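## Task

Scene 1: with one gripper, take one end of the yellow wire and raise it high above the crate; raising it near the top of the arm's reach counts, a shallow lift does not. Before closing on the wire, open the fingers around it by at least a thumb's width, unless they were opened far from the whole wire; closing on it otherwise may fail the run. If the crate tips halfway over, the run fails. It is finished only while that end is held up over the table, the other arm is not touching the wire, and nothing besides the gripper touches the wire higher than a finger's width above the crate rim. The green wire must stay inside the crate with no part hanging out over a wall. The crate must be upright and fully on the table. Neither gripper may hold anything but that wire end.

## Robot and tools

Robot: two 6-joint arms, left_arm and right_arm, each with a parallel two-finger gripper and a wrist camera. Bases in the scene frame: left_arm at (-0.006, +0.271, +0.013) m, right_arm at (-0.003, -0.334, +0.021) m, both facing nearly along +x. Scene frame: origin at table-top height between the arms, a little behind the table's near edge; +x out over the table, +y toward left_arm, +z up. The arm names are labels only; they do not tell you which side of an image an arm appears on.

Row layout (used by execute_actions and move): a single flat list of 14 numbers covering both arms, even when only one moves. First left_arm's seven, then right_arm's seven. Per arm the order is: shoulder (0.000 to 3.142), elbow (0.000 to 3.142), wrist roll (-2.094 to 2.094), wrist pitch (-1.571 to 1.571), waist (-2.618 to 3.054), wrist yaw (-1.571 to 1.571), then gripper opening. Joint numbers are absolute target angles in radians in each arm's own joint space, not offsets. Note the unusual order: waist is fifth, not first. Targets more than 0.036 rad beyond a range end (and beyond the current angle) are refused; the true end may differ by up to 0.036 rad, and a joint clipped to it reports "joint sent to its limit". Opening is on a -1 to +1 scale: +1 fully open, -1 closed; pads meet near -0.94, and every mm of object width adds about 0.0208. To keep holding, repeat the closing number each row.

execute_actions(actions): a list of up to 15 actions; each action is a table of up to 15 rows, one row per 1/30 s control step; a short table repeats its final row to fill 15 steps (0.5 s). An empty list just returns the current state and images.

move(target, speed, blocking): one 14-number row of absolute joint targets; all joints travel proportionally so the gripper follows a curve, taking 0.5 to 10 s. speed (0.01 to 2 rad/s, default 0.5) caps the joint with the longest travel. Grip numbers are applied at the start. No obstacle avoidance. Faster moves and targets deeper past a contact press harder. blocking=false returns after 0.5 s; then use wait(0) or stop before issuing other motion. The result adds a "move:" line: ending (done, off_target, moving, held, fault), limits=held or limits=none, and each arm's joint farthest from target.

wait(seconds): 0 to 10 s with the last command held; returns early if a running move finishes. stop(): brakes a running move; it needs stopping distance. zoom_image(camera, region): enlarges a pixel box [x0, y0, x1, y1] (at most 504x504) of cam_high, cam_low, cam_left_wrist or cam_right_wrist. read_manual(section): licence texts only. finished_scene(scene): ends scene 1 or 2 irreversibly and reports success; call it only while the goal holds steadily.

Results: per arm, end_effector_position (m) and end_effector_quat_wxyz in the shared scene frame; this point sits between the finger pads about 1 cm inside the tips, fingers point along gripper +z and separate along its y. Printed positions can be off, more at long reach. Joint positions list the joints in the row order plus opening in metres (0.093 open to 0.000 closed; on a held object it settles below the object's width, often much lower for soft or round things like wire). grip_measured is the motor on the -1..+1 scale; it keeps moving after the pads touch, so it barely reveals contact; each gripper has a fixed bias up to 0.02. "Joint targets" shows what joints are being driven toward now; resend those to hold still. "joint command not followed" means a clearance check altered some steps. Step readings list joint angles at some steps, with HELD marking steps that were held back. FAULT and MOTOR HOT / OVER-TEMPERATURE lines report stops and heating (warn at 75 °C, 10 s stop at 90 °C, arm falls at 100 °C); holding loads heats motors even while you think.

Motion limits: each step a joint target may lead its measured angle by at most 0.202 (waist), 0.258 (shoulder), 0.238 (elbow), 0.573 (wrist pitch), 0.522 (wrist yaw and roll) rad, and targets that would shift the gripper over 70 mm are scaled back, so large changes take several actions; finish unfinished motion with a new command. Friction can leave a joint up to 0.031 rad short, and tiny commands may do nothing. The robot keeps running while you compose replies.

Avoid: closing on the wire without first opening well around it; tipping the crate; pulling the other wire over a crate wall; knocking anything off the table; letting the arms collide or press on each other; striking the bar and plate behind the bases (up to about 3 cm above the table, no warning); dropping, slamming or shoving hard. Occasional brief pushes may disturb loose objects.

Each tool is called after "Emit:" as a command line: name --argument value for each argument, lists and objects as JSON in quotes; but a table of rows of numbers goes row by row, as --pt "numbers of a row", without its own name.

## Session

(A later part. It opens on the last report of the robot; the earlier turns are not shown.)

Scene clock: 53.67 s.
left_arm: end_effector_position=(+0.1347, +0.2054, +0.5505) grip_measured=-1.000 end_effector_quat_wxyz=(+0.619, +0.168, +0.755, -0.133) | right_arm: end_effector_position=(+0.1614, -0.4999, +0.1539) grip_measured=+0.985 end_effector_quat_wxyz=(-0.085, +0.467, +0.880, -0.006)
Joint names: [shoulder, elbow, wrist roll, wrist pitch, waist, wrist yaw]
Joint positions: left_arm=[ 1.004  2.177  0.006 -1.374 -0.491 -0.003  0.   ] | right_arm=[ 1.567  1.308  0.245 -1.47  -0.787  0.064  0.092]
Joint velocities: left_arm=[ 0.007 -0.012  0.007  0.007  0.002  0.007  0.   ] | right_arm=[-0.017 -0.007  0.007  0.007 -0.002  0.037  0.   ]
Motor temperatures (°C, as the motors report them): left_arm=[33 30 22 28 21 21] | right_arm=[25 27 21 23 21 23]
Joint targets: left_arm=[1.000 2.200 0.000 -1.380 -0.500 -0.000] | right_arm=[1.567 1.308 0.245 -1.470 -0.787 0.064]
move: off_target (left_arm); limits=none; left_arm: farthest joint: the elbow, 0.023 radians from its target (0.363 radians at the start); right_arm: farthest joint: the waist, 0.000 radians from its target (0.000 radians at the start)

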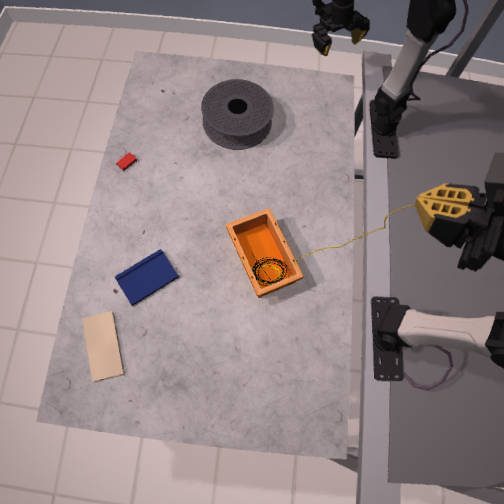

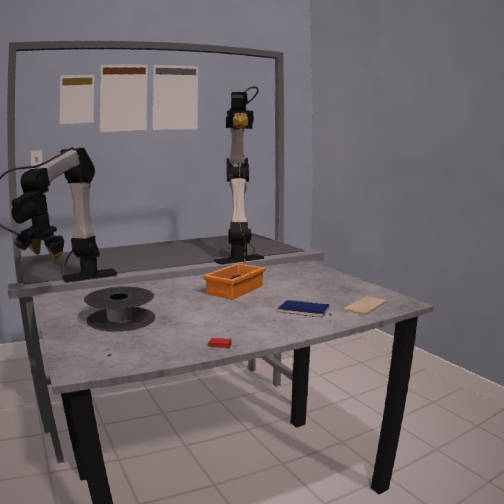

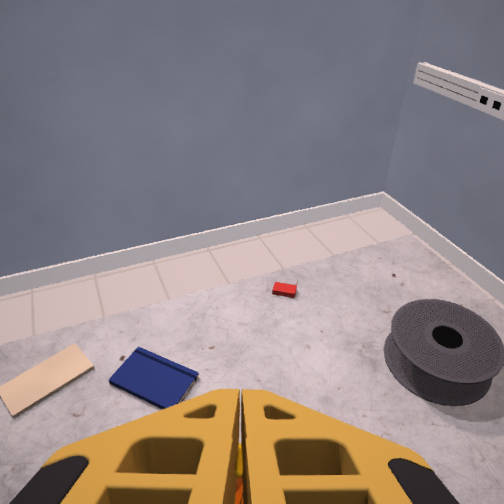

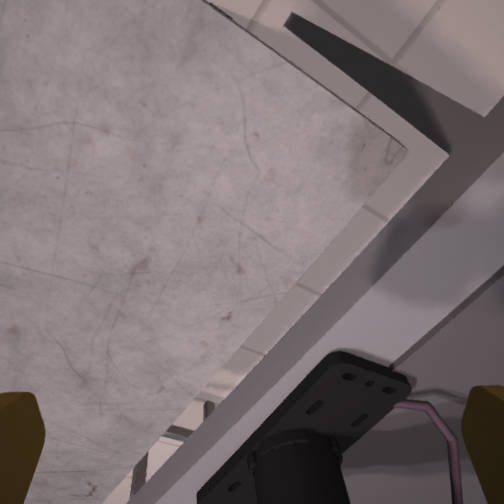

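Emit:
move --target '[1.15,1.98,0.0,-0.84,-1.23,0,-1,1.567,1.308,0.245,-1.47,-0.787,0.064,1]' --speed 0.4

Emit:
zoom_image --camera "cam_high" --region '[220, 205, 320, 305]'

Emit:
zoom_image --camera "cam_low" --region '[195, 220, 280, 305]'

Scene clock: 56.63 s.
left_arm: end_effector_position=(+0.0993, +0.0259, +0.5915) grip_measured=-1.000 end_effector_quat_wxyz=(+0.593, +0.390, +0.590, -0.386) | right_arm: end_effector_position=(+0.1614, -0.4999, +0.1539) grip_measured=+0.985 end_effector_quat_wxyz=(-0.085, +0.467, +0.880, -0.006)
Joint names: [shoulder, elbow, wrist roll, wrist pitch, waist, wrist yaw]
Joint positions: left_arm=[ 1.139  2.     0.006 -0.86  -1.22  -0.003  0.   ] | right_arm=[ 1.567  1.308  0.245 -1.47  -0.787  0.064  0.092]
Joint velocities: left_arm=[ 0.012  0.002 -0.037 -0.037 -0.002 -0.037  0.   ] | right_arm=[-0.017 -0.007 -0.066 -0.007 -0.002  0.007 -0.001]
Motor temperatures (°C, as the motors report them): left_arm=[32 30 22 29 21 21] | right_arm=[25 27 21 23 21 23]
Joint targets: left_arm=[1.150 1.980 0.000 -0.840 -1.230 -0.000] | right_arm=[1.567 1.308 0.245 -1.470 -0.787 0.064]
move: done; limits=none; left_arm: farthest joint: the elbow, 0.020 radians from its target (0.197 radians at the start); right_arm: farthest joint: the waist, 0.000 radians from its target (0.000 radians at the start)

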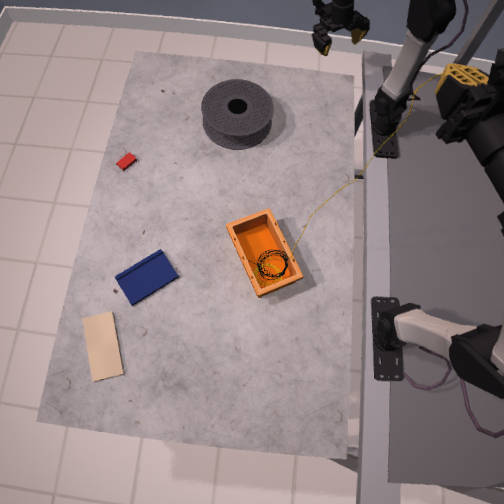

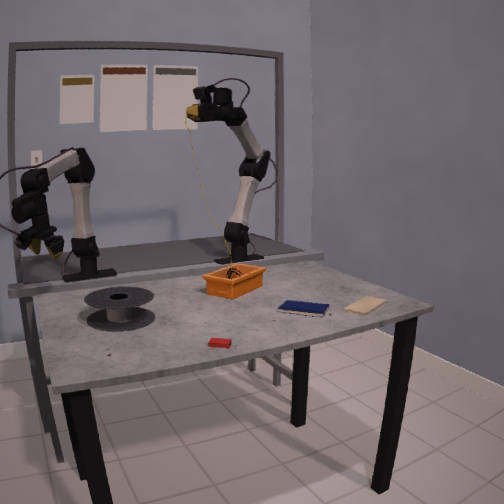

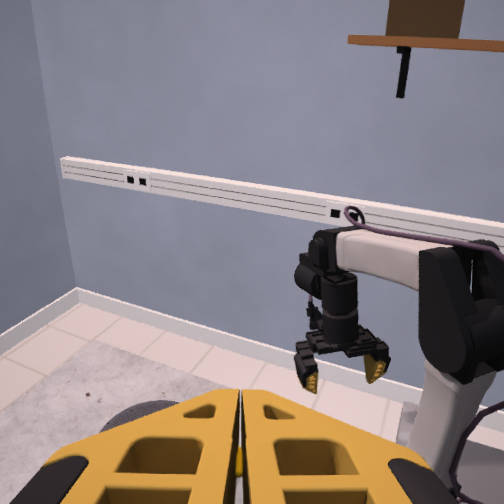

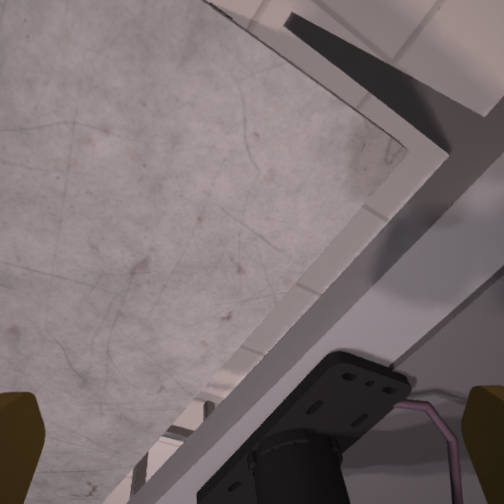

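Region (220, 205, 320, 305) of cam_high's 504x504 image, scaled by 5.040, with more detail than that image has.

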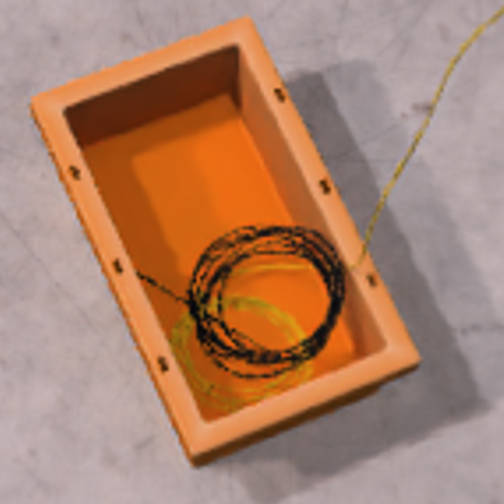

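Region (195, 220, 280, 305) of cam_low's 504x504 image, scaled by 5.929, with more detail than that image has.

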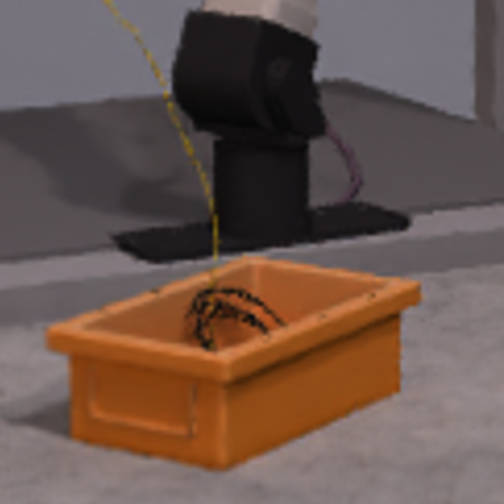

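Emit:
move --target '[1.66,2.0,0.0,-0.34,-1.07,0,-1,1.567,1.308,0.245,-1.47,-0.787,0.064,1]' --speed 0.3

Emit:
zoom_image --camera "cam_high" --region '[220, 195, 320, 305]'

Emit:
zoom_image --camera "cam_low" --region '[195, 220, 280, 305]'

Scene clock: 59.63 s.
left_arm: end_effector_position=(+0.2530, -0.1524, +0.5244) grip_measured=-1.000 end_effector_quat_wxyz=(+0.614, +0.350, +0.621, -0.339) | right_arm: end_effector_position=(+0.1614, -0.4999, +0.1539) grip_measured=+0.985 end_effector_quat_wxyz=(-0.085, +0.467, +0.880, -0.006)
Joint names: [shoulder, elbow, wrist roll, wrist pitch, waist, wrist yaw]
Joint positions: left_arm=[ 1.658  2.     0.006 -0.359 -1.078 -0.003  0.   ] | right_arm=[ 1.567  1.308  0.245 -1.47  -0.787  0.064  0.092]
Joint velocities: left_arm=[-0.012 -0.002 -0.007 -0.081  0.002  0.095  0.   ] | right_arm=[ 0.007 -0.012  0.095 -0.051 -0.012  0.007 -0.001]
Motor temperatures (°C, as the motors report them): left_arm=[32 30 22 30 21 21] | right_arm=[25 27 21 23 21 23]
Joint targets: left_arm=[1.660 2.000 -0.000 -0.340 -1.070 0.000] | right_arm=[1.567 1.308 0.245 -1.470 -0.787 0.064]
move: done; limits=none; left_arm: farthest joint: the wrist pitch, 0.019 radians from its target (0.519 radians at the start); right_arm: farthest joint: the waist, 0.000 radians from its target (0.000 radians at the start)

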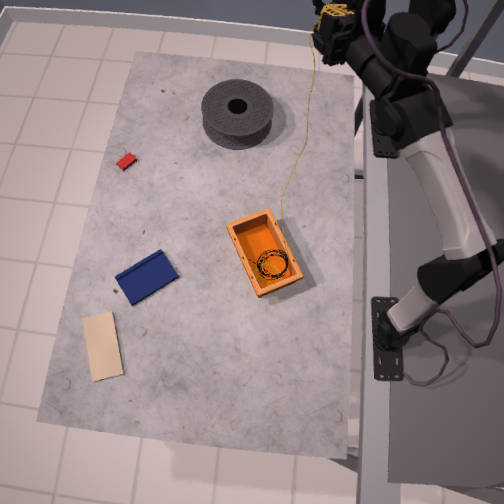

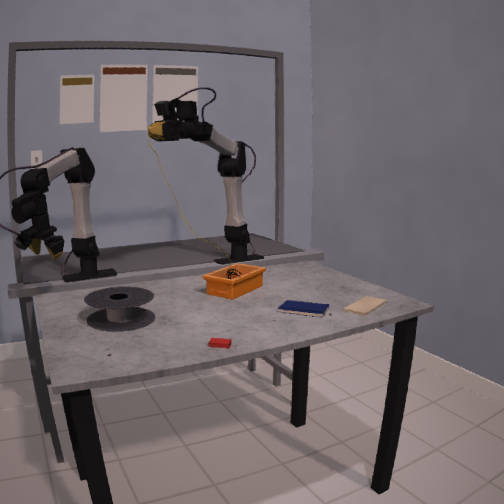

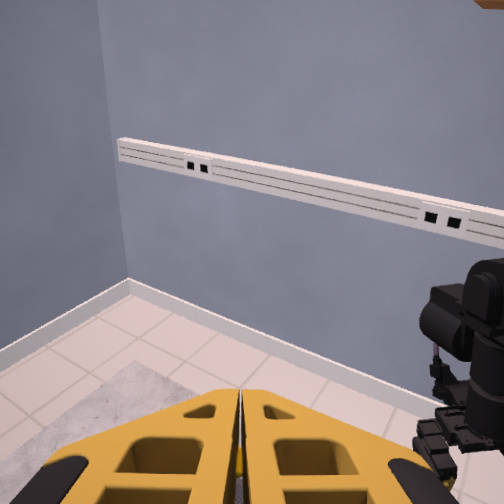

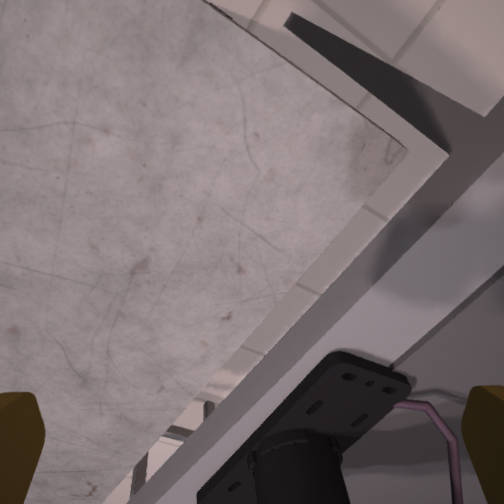

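Region (220, 195, 320, 305) of cam_high's 504x504 image, scaled by 4.582, with more detail than that image has; it fills the left 458 columns of this view, and the rest is white.

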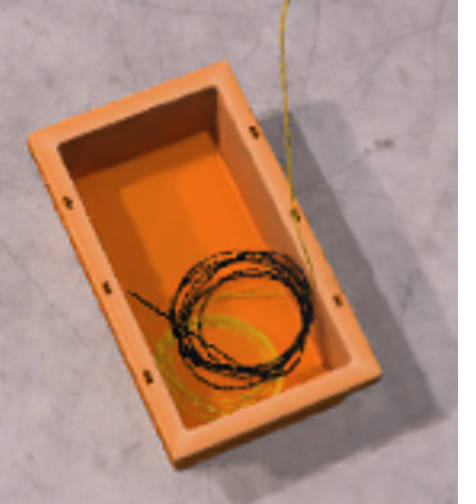

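Region (195, 220, 280, 305) of cam_low's 504x504 image, scaled by 5.929, with more detail than that image has.

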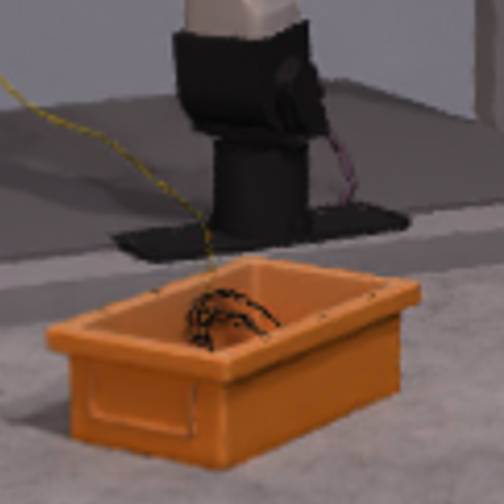

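Emit:
move --target '[1.99,2.21,0.0,-0.09,-1.07,0,-1,1.567,1.308,0.245,-1.47,-0.787,0.064,1]' --speed 0.25

Emit:
zoom_image --camera "cam_high" --region '[220, 195, 320, 305]'

Emit:
zoom_image --camera "cam_low" --region '[195, 220, 280, 305]'

Scene clock: 63.07 s.
left_arm: end_effector_position=(+0.3049, -0.2370, +0.4982) grip_measured=-1.000 end_effector_quat_wxyz=(+0.646, +0.331, +0.587, -0.358) | right_arm: end_effector_position=(+0.1614, -0.4999, +0.1539) grip_measured=+0.985 end_effector_quat_wxyz=(-0.085, +0.467, +0.880, -0.006)
Joint names: [shoulder, elbow, wrist roll, wrist pitch, waist, wrist yaw]
Joint positions: left_arm=[ 1.982  2.182  0.006 -0.109 -1.078 -0.003  0.   ] | right_arm=[ 1.567  1.308  0.245 -1.47  -0.787  0.064  0.092]
Joint velocities: left_arm=[-0.012 -0.017 -0.007  0.022 -0.027 -0.022  0.   ] | right_arm=[ 0.017  0.007 -0.081 -0.095 -0.007  0.037  0.   ]
Motor temperatures (°C, as the motors report them): left_arm=[32 30 22 31 21 21] | right_arm=[25 27 21 23 21 23]
Joint targets: left_arm=[1.990 2.210 -0.000 -0.090 -1.070 0.000] | right_arm=[1.567 1.308 0.245 -1.470 -0.787 0.064]
move: off_target (left_arm); limits=none; left_arm: farthest joint: the elbow, 0.028 radians from its target (0.210 radians at the start); right_arm: farthest joint: the waist, 0.000 radians from its target (0.000 radians at the start)

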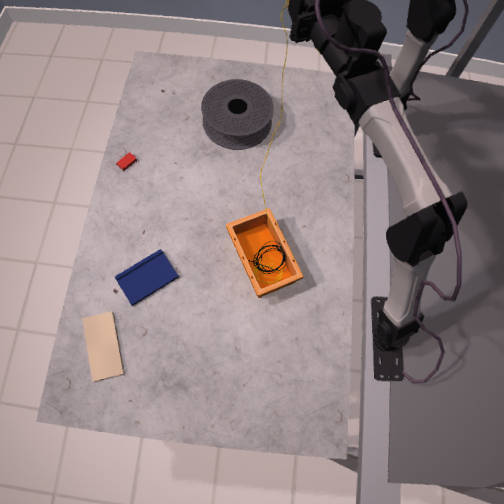

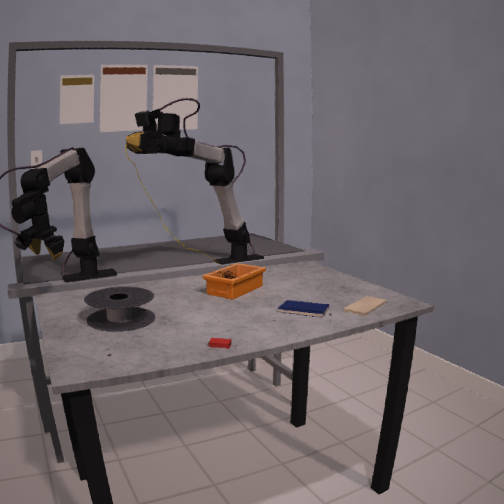

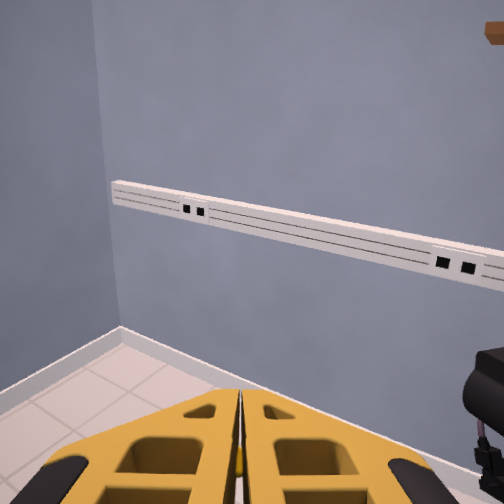

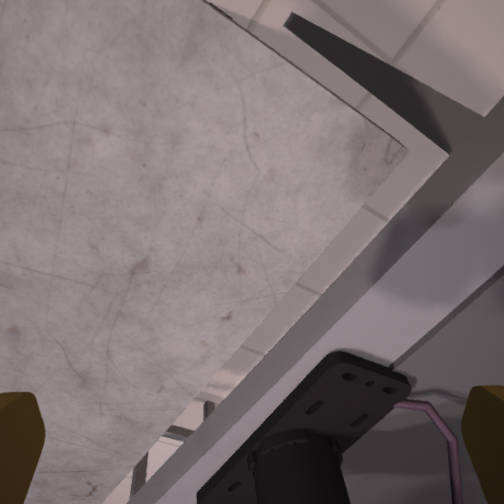

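Region (220, 195, 320, 305) of cam_high's 504x504 image, scaled by 4.582, with more detail than that image has; it fills the left 458 columns of this view, and the rest is white.

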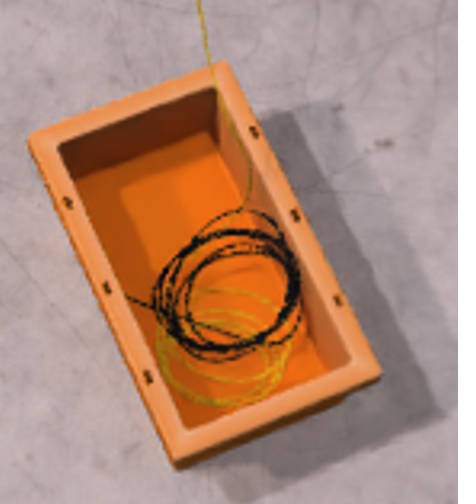

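Region (195, 220, 280, 305) of cam_low's 504x504 image, scaled by 5.929, with more detail than that image has.

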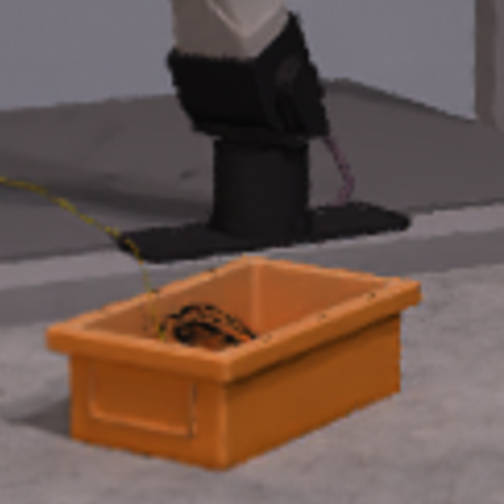

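Emit:
move --target '[1.90,2.21,0.0,0.1,-0.75,0,-1,1.567,1.308,0.245,-1.47,-0.787,0.064,1]' --speed 0.25

Emit:
zoom_image --camera "cam_high" --region '[210, 195, 320, 305]'

Emit:
zoom_image --camera "cam_low" --region '[195, 220, 280, 305]'

Scene clock: 65.37 s.
left_arm: end_effector_position=(+0.4213, -0.0861, +0.5819) grip_measured=-1.000 end_effector_quat_wxyz=(+0.772, +0.196, +0.538, -0.276) | right_arm: end_effector_position=(+0.1614, -0.4999, +0.1539) grip_measured=+0.985 end_effector_quat_wxyz=(-0.085, +0.467, +0.880, -0.006)
Joint names: [shoulder, elbow, wrist roll, wrist pitch, waist, wrist yaw]
Joint positions: left_arm=[ 1.914  2.182  0.005  0.083 -0.752 -0.003  0.   ] | right_arm=[ 1.567  1.308  0.245 -1.47  -0.787  0.064  0.092]
Joint velocities: left_arm=[ 0.002  0.007 -0.037  0.037 -0.002  0.037  0.   ] | right_arm=[ 0.002  0.007  0.066 -0.007 -0.012  0.037  0.001]
Motor temperatures (°C, as the motors report them): left_arm=[33 31 22 31 21 21] | right_arm=[25 27 21 23 21 23]
Joint targets: left_arm=[1.900 2.210 -0.000 0.100 -0.750 0.000] | right_arm=[1.567 1.308 0.245 -1.470 -0.787 0.064]
move: off_target (left_arm); limits=none; left_arm: farthest joint: the elbow, 0.028 radians from its target (0.028 radians at the start); right_arm: farthest joint: the waist, 0.000 radians from its target (0.000 radians at the start)

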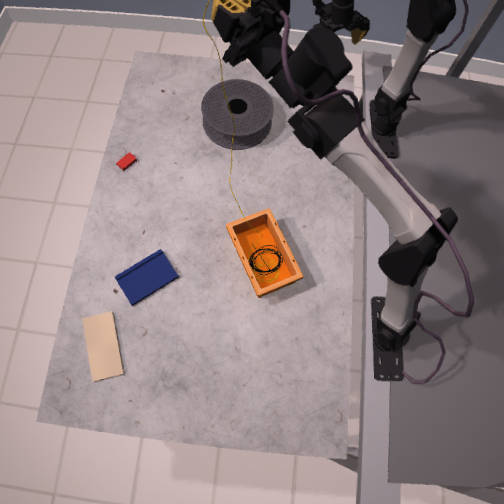

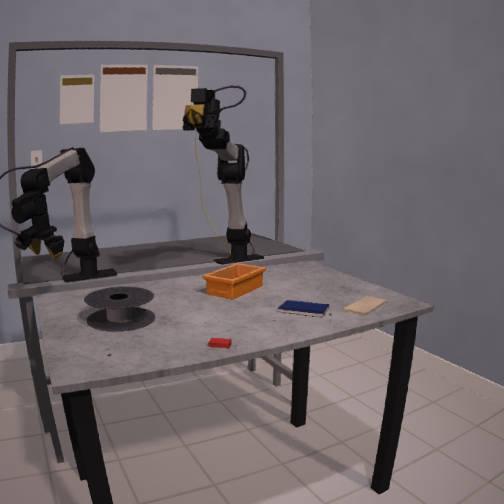

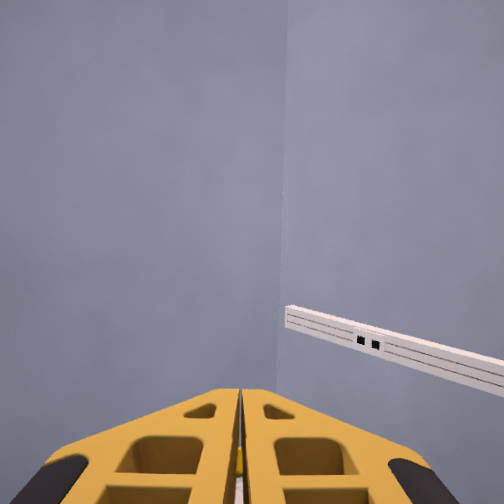

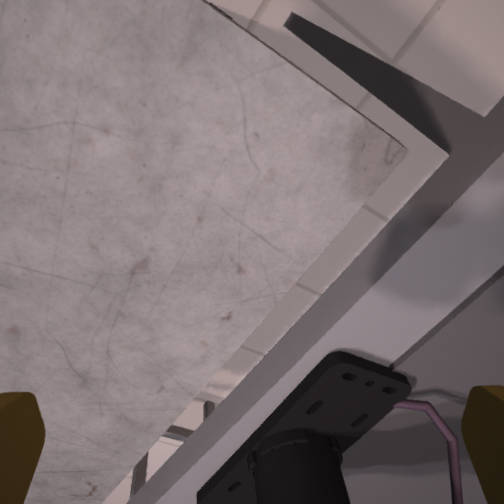

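Region (210, 195, 320, 305) of cam_high's 504x504 image, scaled by 4.582, with more detail than that image has.

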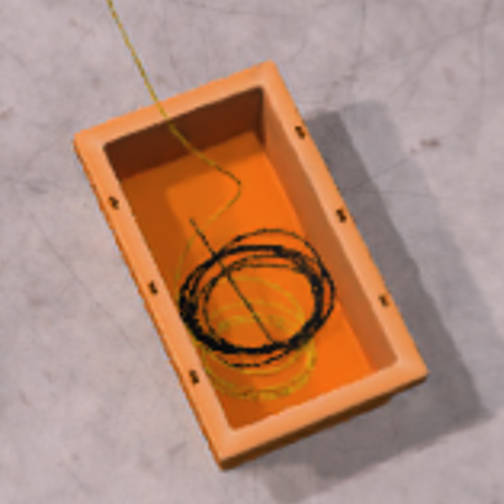

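Region (195, 220, 280, 305) of cam_low's 504x504 image, scaled by 5.929, with more detail than that image has.

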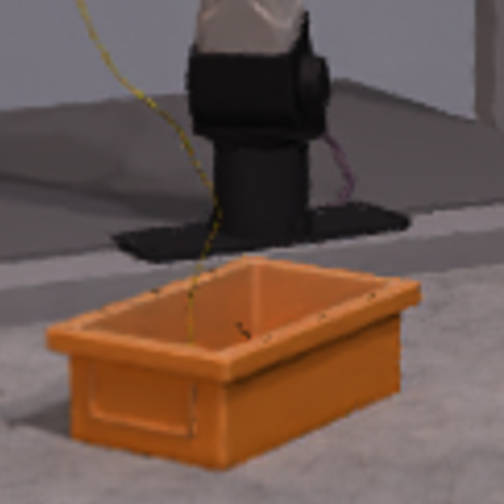

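Emit:
move --target '[1.84,2.43,0.0,-0.12,-0.3,0,-1,1.567,1.308,0.245,-1.47,-0.787,0.064,1]' --speed 0.3

Emit:
zoom_image --camera "cam_high" --region '[210, 195, 320, 305]'

Emit:
zoom_image --camera "cam_low" --region '[195, 220, 280, 305]'

Scene clock: 68.00 s.
left_arm: end_effector_position=(+0.4667, +0.1516, +0.6661) grip_measured=-1.000 end_effector_quat_wxyz=(+0.840, +0.066, +0.529, -0.101) | right_arm: end_effector_position=(+0.1614, -0.4999, +0.1539) grip_measured=+0.985 end_effector_quat_wxyz=(-0.085, +0.467, +0.880, -0.006)
Joint names: [shoulder, elbow, wrist roll, wrist pitch, waist, wrist yaw]
Joint positions: left_arm=[ 1.851  2.409  0.005 -0.111 -0.303 -0.002  0.   ] | right_arm=[ 1.567  1.308  0.245 -1.47  -0.787  0.064  0.092]
Joint velocities: left_arm=[-0.007  0.007 -0.051 -0.007 -0.002 -0.007  0.   ] | right_arm=[-0.027  0.002 -0.11   0.007 -0.027  0.007  0.   ]
Motor temperatures (°C, as the motors report them): left_arm=[34 31 22 31 21 21] | right_arm=[25 27 21 23 21 23]
Joint targets: left_arm=[1.840 2.430 0.000 -0.120 -0.300 0.000] | right_arm=[1.567 1.308 0.245 -1.470 -0.787 0.064]
move: off_target (left_arm); limits=none; left_arm: farthest joint: the elbow, 0.021 radians from its target (0.248 radians at the start); right_arm: farthest joint: the waist, 0.000 radians from its target (0.000 radians at the start)

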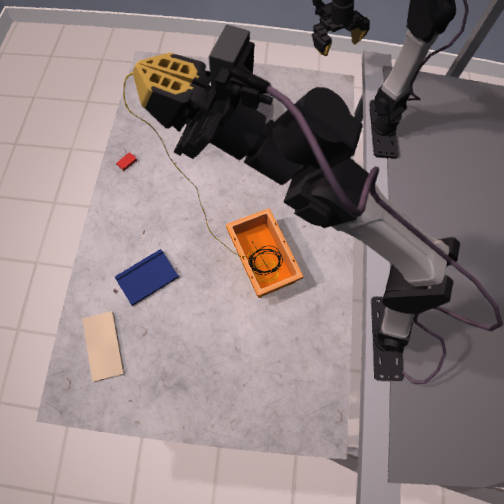

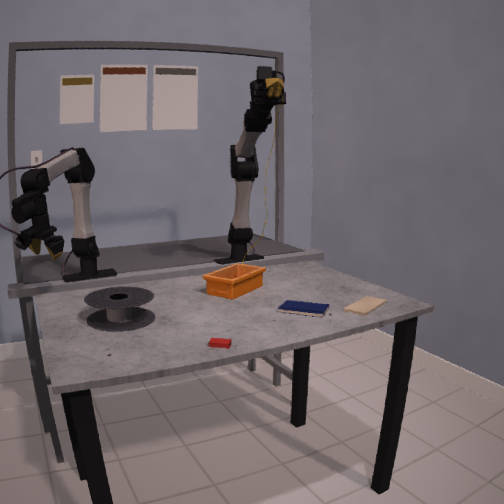

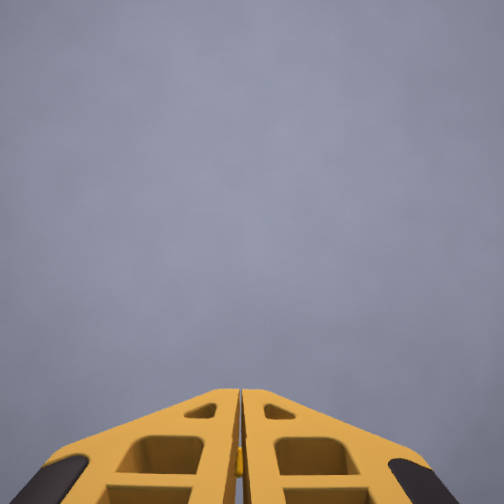

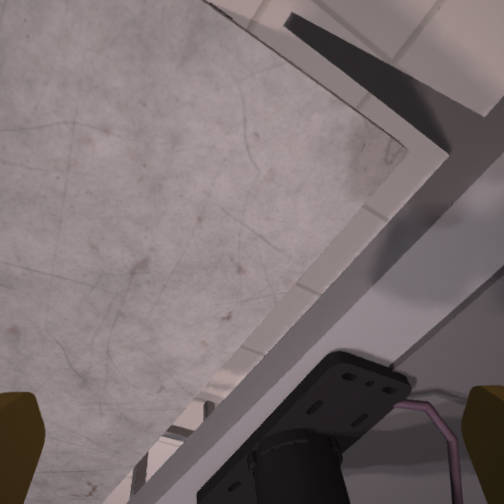

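Region (210, 195, 320, 305) of cam_high's 504x504 image, scaled by 4.582, with more detail than that image has.

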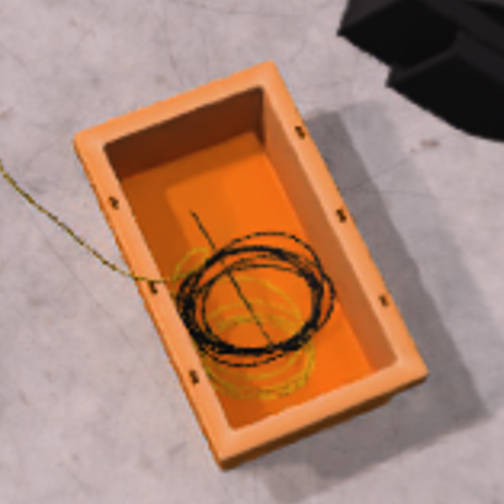

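Region (195, 220, 280, 305) of cam_low's 504x504 image, scaled by 5.929, with more detail than that image has.

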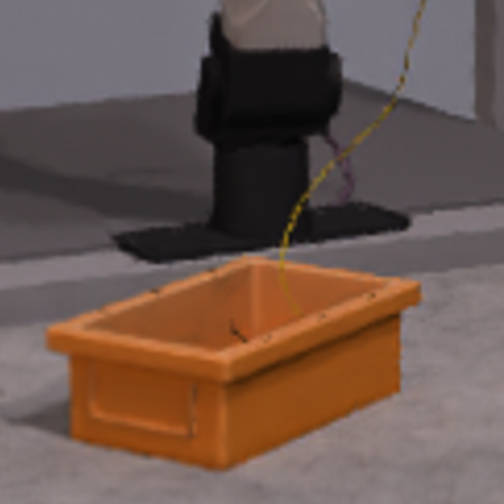

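Emit:
move --target '[1.69,2.77,0.0,-0.45,-0.05,0,-1,1.567,1.308,0.245,-1.47,-0.787,0.064,1]' --speed 0.22

Emit:
zoom_image --camera "cam_high" --region '[210, 195, 320, 305]'

Emit:
zoom_image --camera "cam_low" --region '[150, 30, 400, 310]'

Scene clock: 70.80 s.
left_arm: end_effector_position=(+0.3134, +0.2695, +0.7714) grip_measured=-1.000 end_effector_quat_wxyz=(+0.888, +0.001, +0.460, +0.002) | right_arm: end_effector_position=(+0.1614, -0.4999, +0.1539) grip_measured=+0.985 end_effector_quat_wxyz=(-0.085, +0.467, +0.880, -0.006)
Joint names: [shoulder, elbow, wrist roll, wrist pitch, waist, wrist yaw]
Joint positions: left_arm=[ 1.697  2.751  0.005 -0.441 -0.059 -0.002  0.   ] | right_arm=[ 1.567  1.308  0.245 -1.47  -0.787  0.064  0.092]
Joint velocities: left_arm=[-0.017 -0.027  0.007 -0.007  0.002 -0.022  0.   ] | right_arm=[-0.007 -0.002  0.007  0.007  0.007 -0.007 -0.001]
Motor temperatures (°C, as the motors report them): left_arm=[34 31 22 31 21 21] | right_arm=[25 27 21 23 21 23]
Joint targets: left_arm=[1.690 2.770 -0.000 -0.450 -0.050 -0.000] | right_arm=[1.567 1.308 0.245 -1.470 -0.787 0.064]
move: done; limits=none; left_arm: farthest joint: the elbow, 0.019 radians from its target (0.361 radians at the start); right_arm: farthest joint: the waist, 0.000 radians from its target (0.000 radians at the start)

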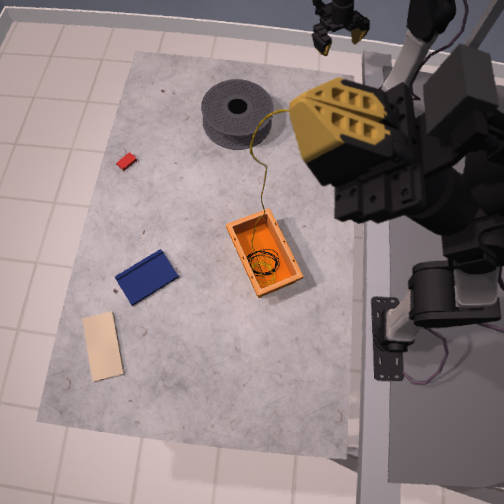

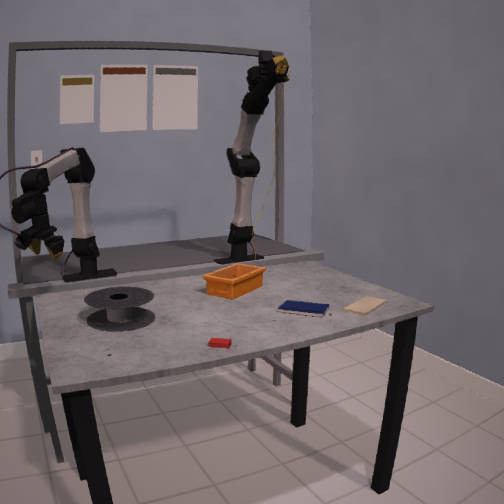

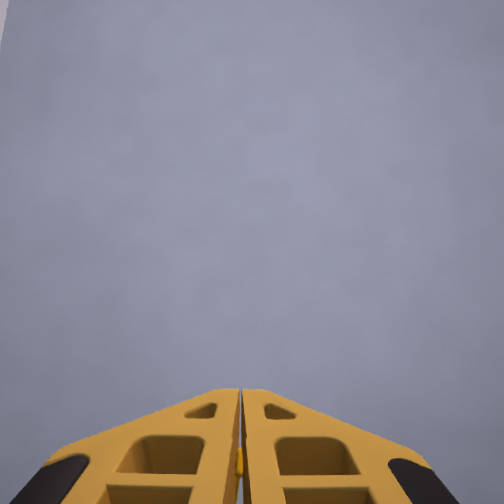

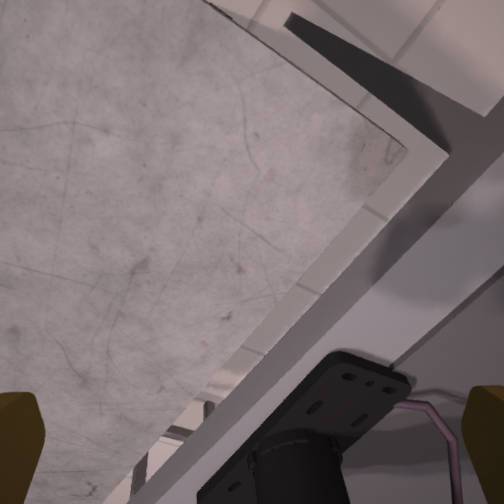

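Region (210, 195, 320, 305) of cam_high's 504x504 image, scaled by 4.582, with more detail than that image has.

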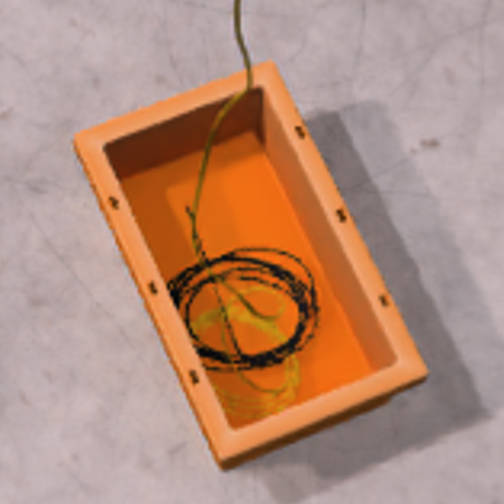

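Region (150, 30, 400, 310) of cam_low's 504x504 image, scaled by 1.800, with more detail than that image has; it fills the left 450 columns of this view, and the rest is white.

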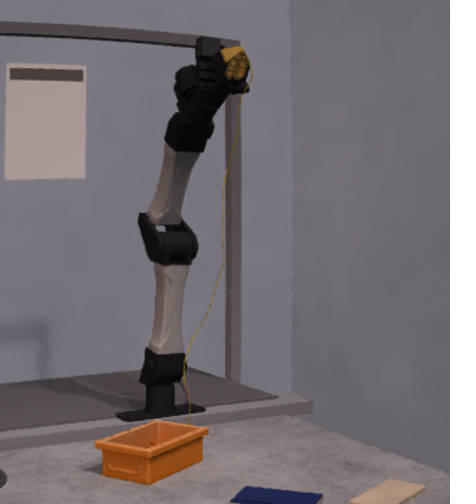

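Emit:
move --target '[1.61,2.87,0.0,-0.37,-0.25,0,-1,1.567,1.308,0.245,-1.47,-0.787,0.064,1]' --speed 0.15

Emit:
zoom_image --camera "cam_high" --region '[210, 195, 320, 305]'

Emit:
zoom_image --camera "cam_low" --region '[195, 220, 280, 305]'

Scene clock: 73.10 s.
left_arm: end_effector_position=(+0.2087, +0.2302, +0.8234) grip_measured=-1.000 end_effector_quat_wxyz=(+0.932, +0.033, +0.352, -0.083) | right_arm: end_effector_position=(+0.1614, -0.4999, +0.1539) grip_measured=+0.985 end_effector_quat_wxyz=(-0.085, +0.467, +0.880, -0.006)
Joint names: [shoulder, elbow, wrist roll, wrist pitch, waist, wrist yaw]
Joint positions: left_arm=[ 1.621  2.849  0.005 -0.381 -0.24  -0.002  0.   ] | right_arm=[ 1.567  1.308  0.245 -1.47  -0.787  0.064  0.092]
Joint velocities: left_arm=[ 0.002 -0.007  0.007 -0.037 -0.007 -0.022  0.   ] | right_arm=[-0.007 -0.007 -0.095  0.022 -0.007 -0.051 -0.001]
Motor temperatures (°C, as the motors report them): left_arm=[33 31 22 31 21 21] | right_arm=[25 27 21 23 21 23]
Joint targets: left_arm=[1.610 2.870 0.000 -0.370 -0.250 0.000] | right_arm=[1.567 1.308 0.245 -1.470 -0.787 0.064]
move: off_target (left_arm); limits=none; left_arm: farthest joint: the elbow, 0.021 radians from its target (0.119 radians at the start); right_arm: farthest joint: the waist, 0.000 radians from its target (0.000 radians at the start)

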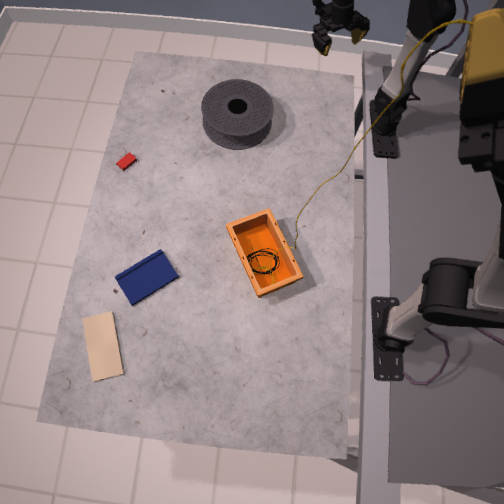

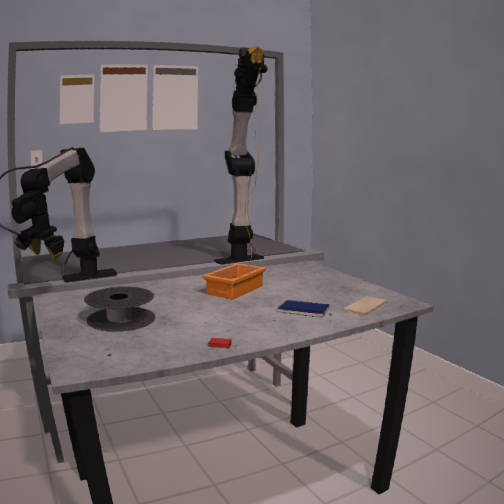

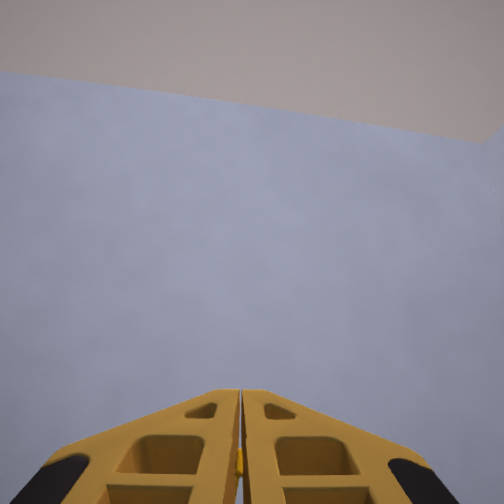

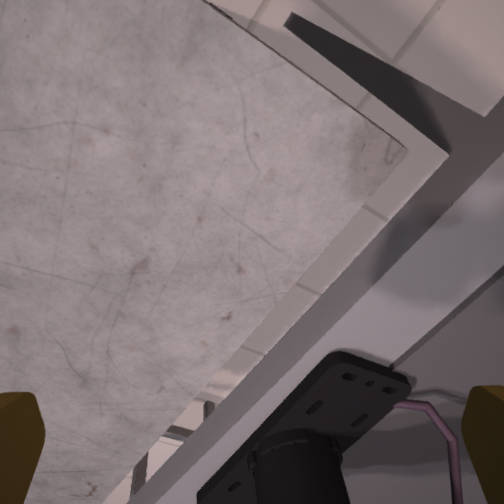

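Region (210, 195, 320, 305) of cam_high's 504x504 image, scaled by 4.582, with more detail than that image has.

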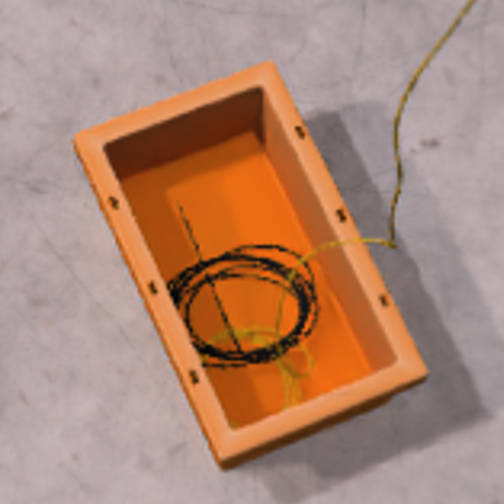

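Region (195, 220, 280, 305) of cam_low's 504x504 image, scaled by 5.929, with more detail than that image has.

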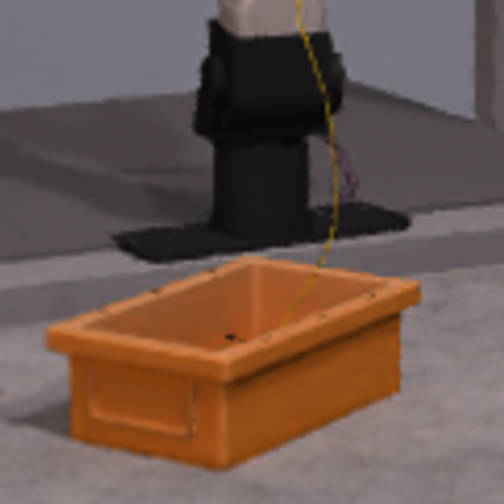

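Emit:
finished_scene --scene 1

The scene is finished: the task was done.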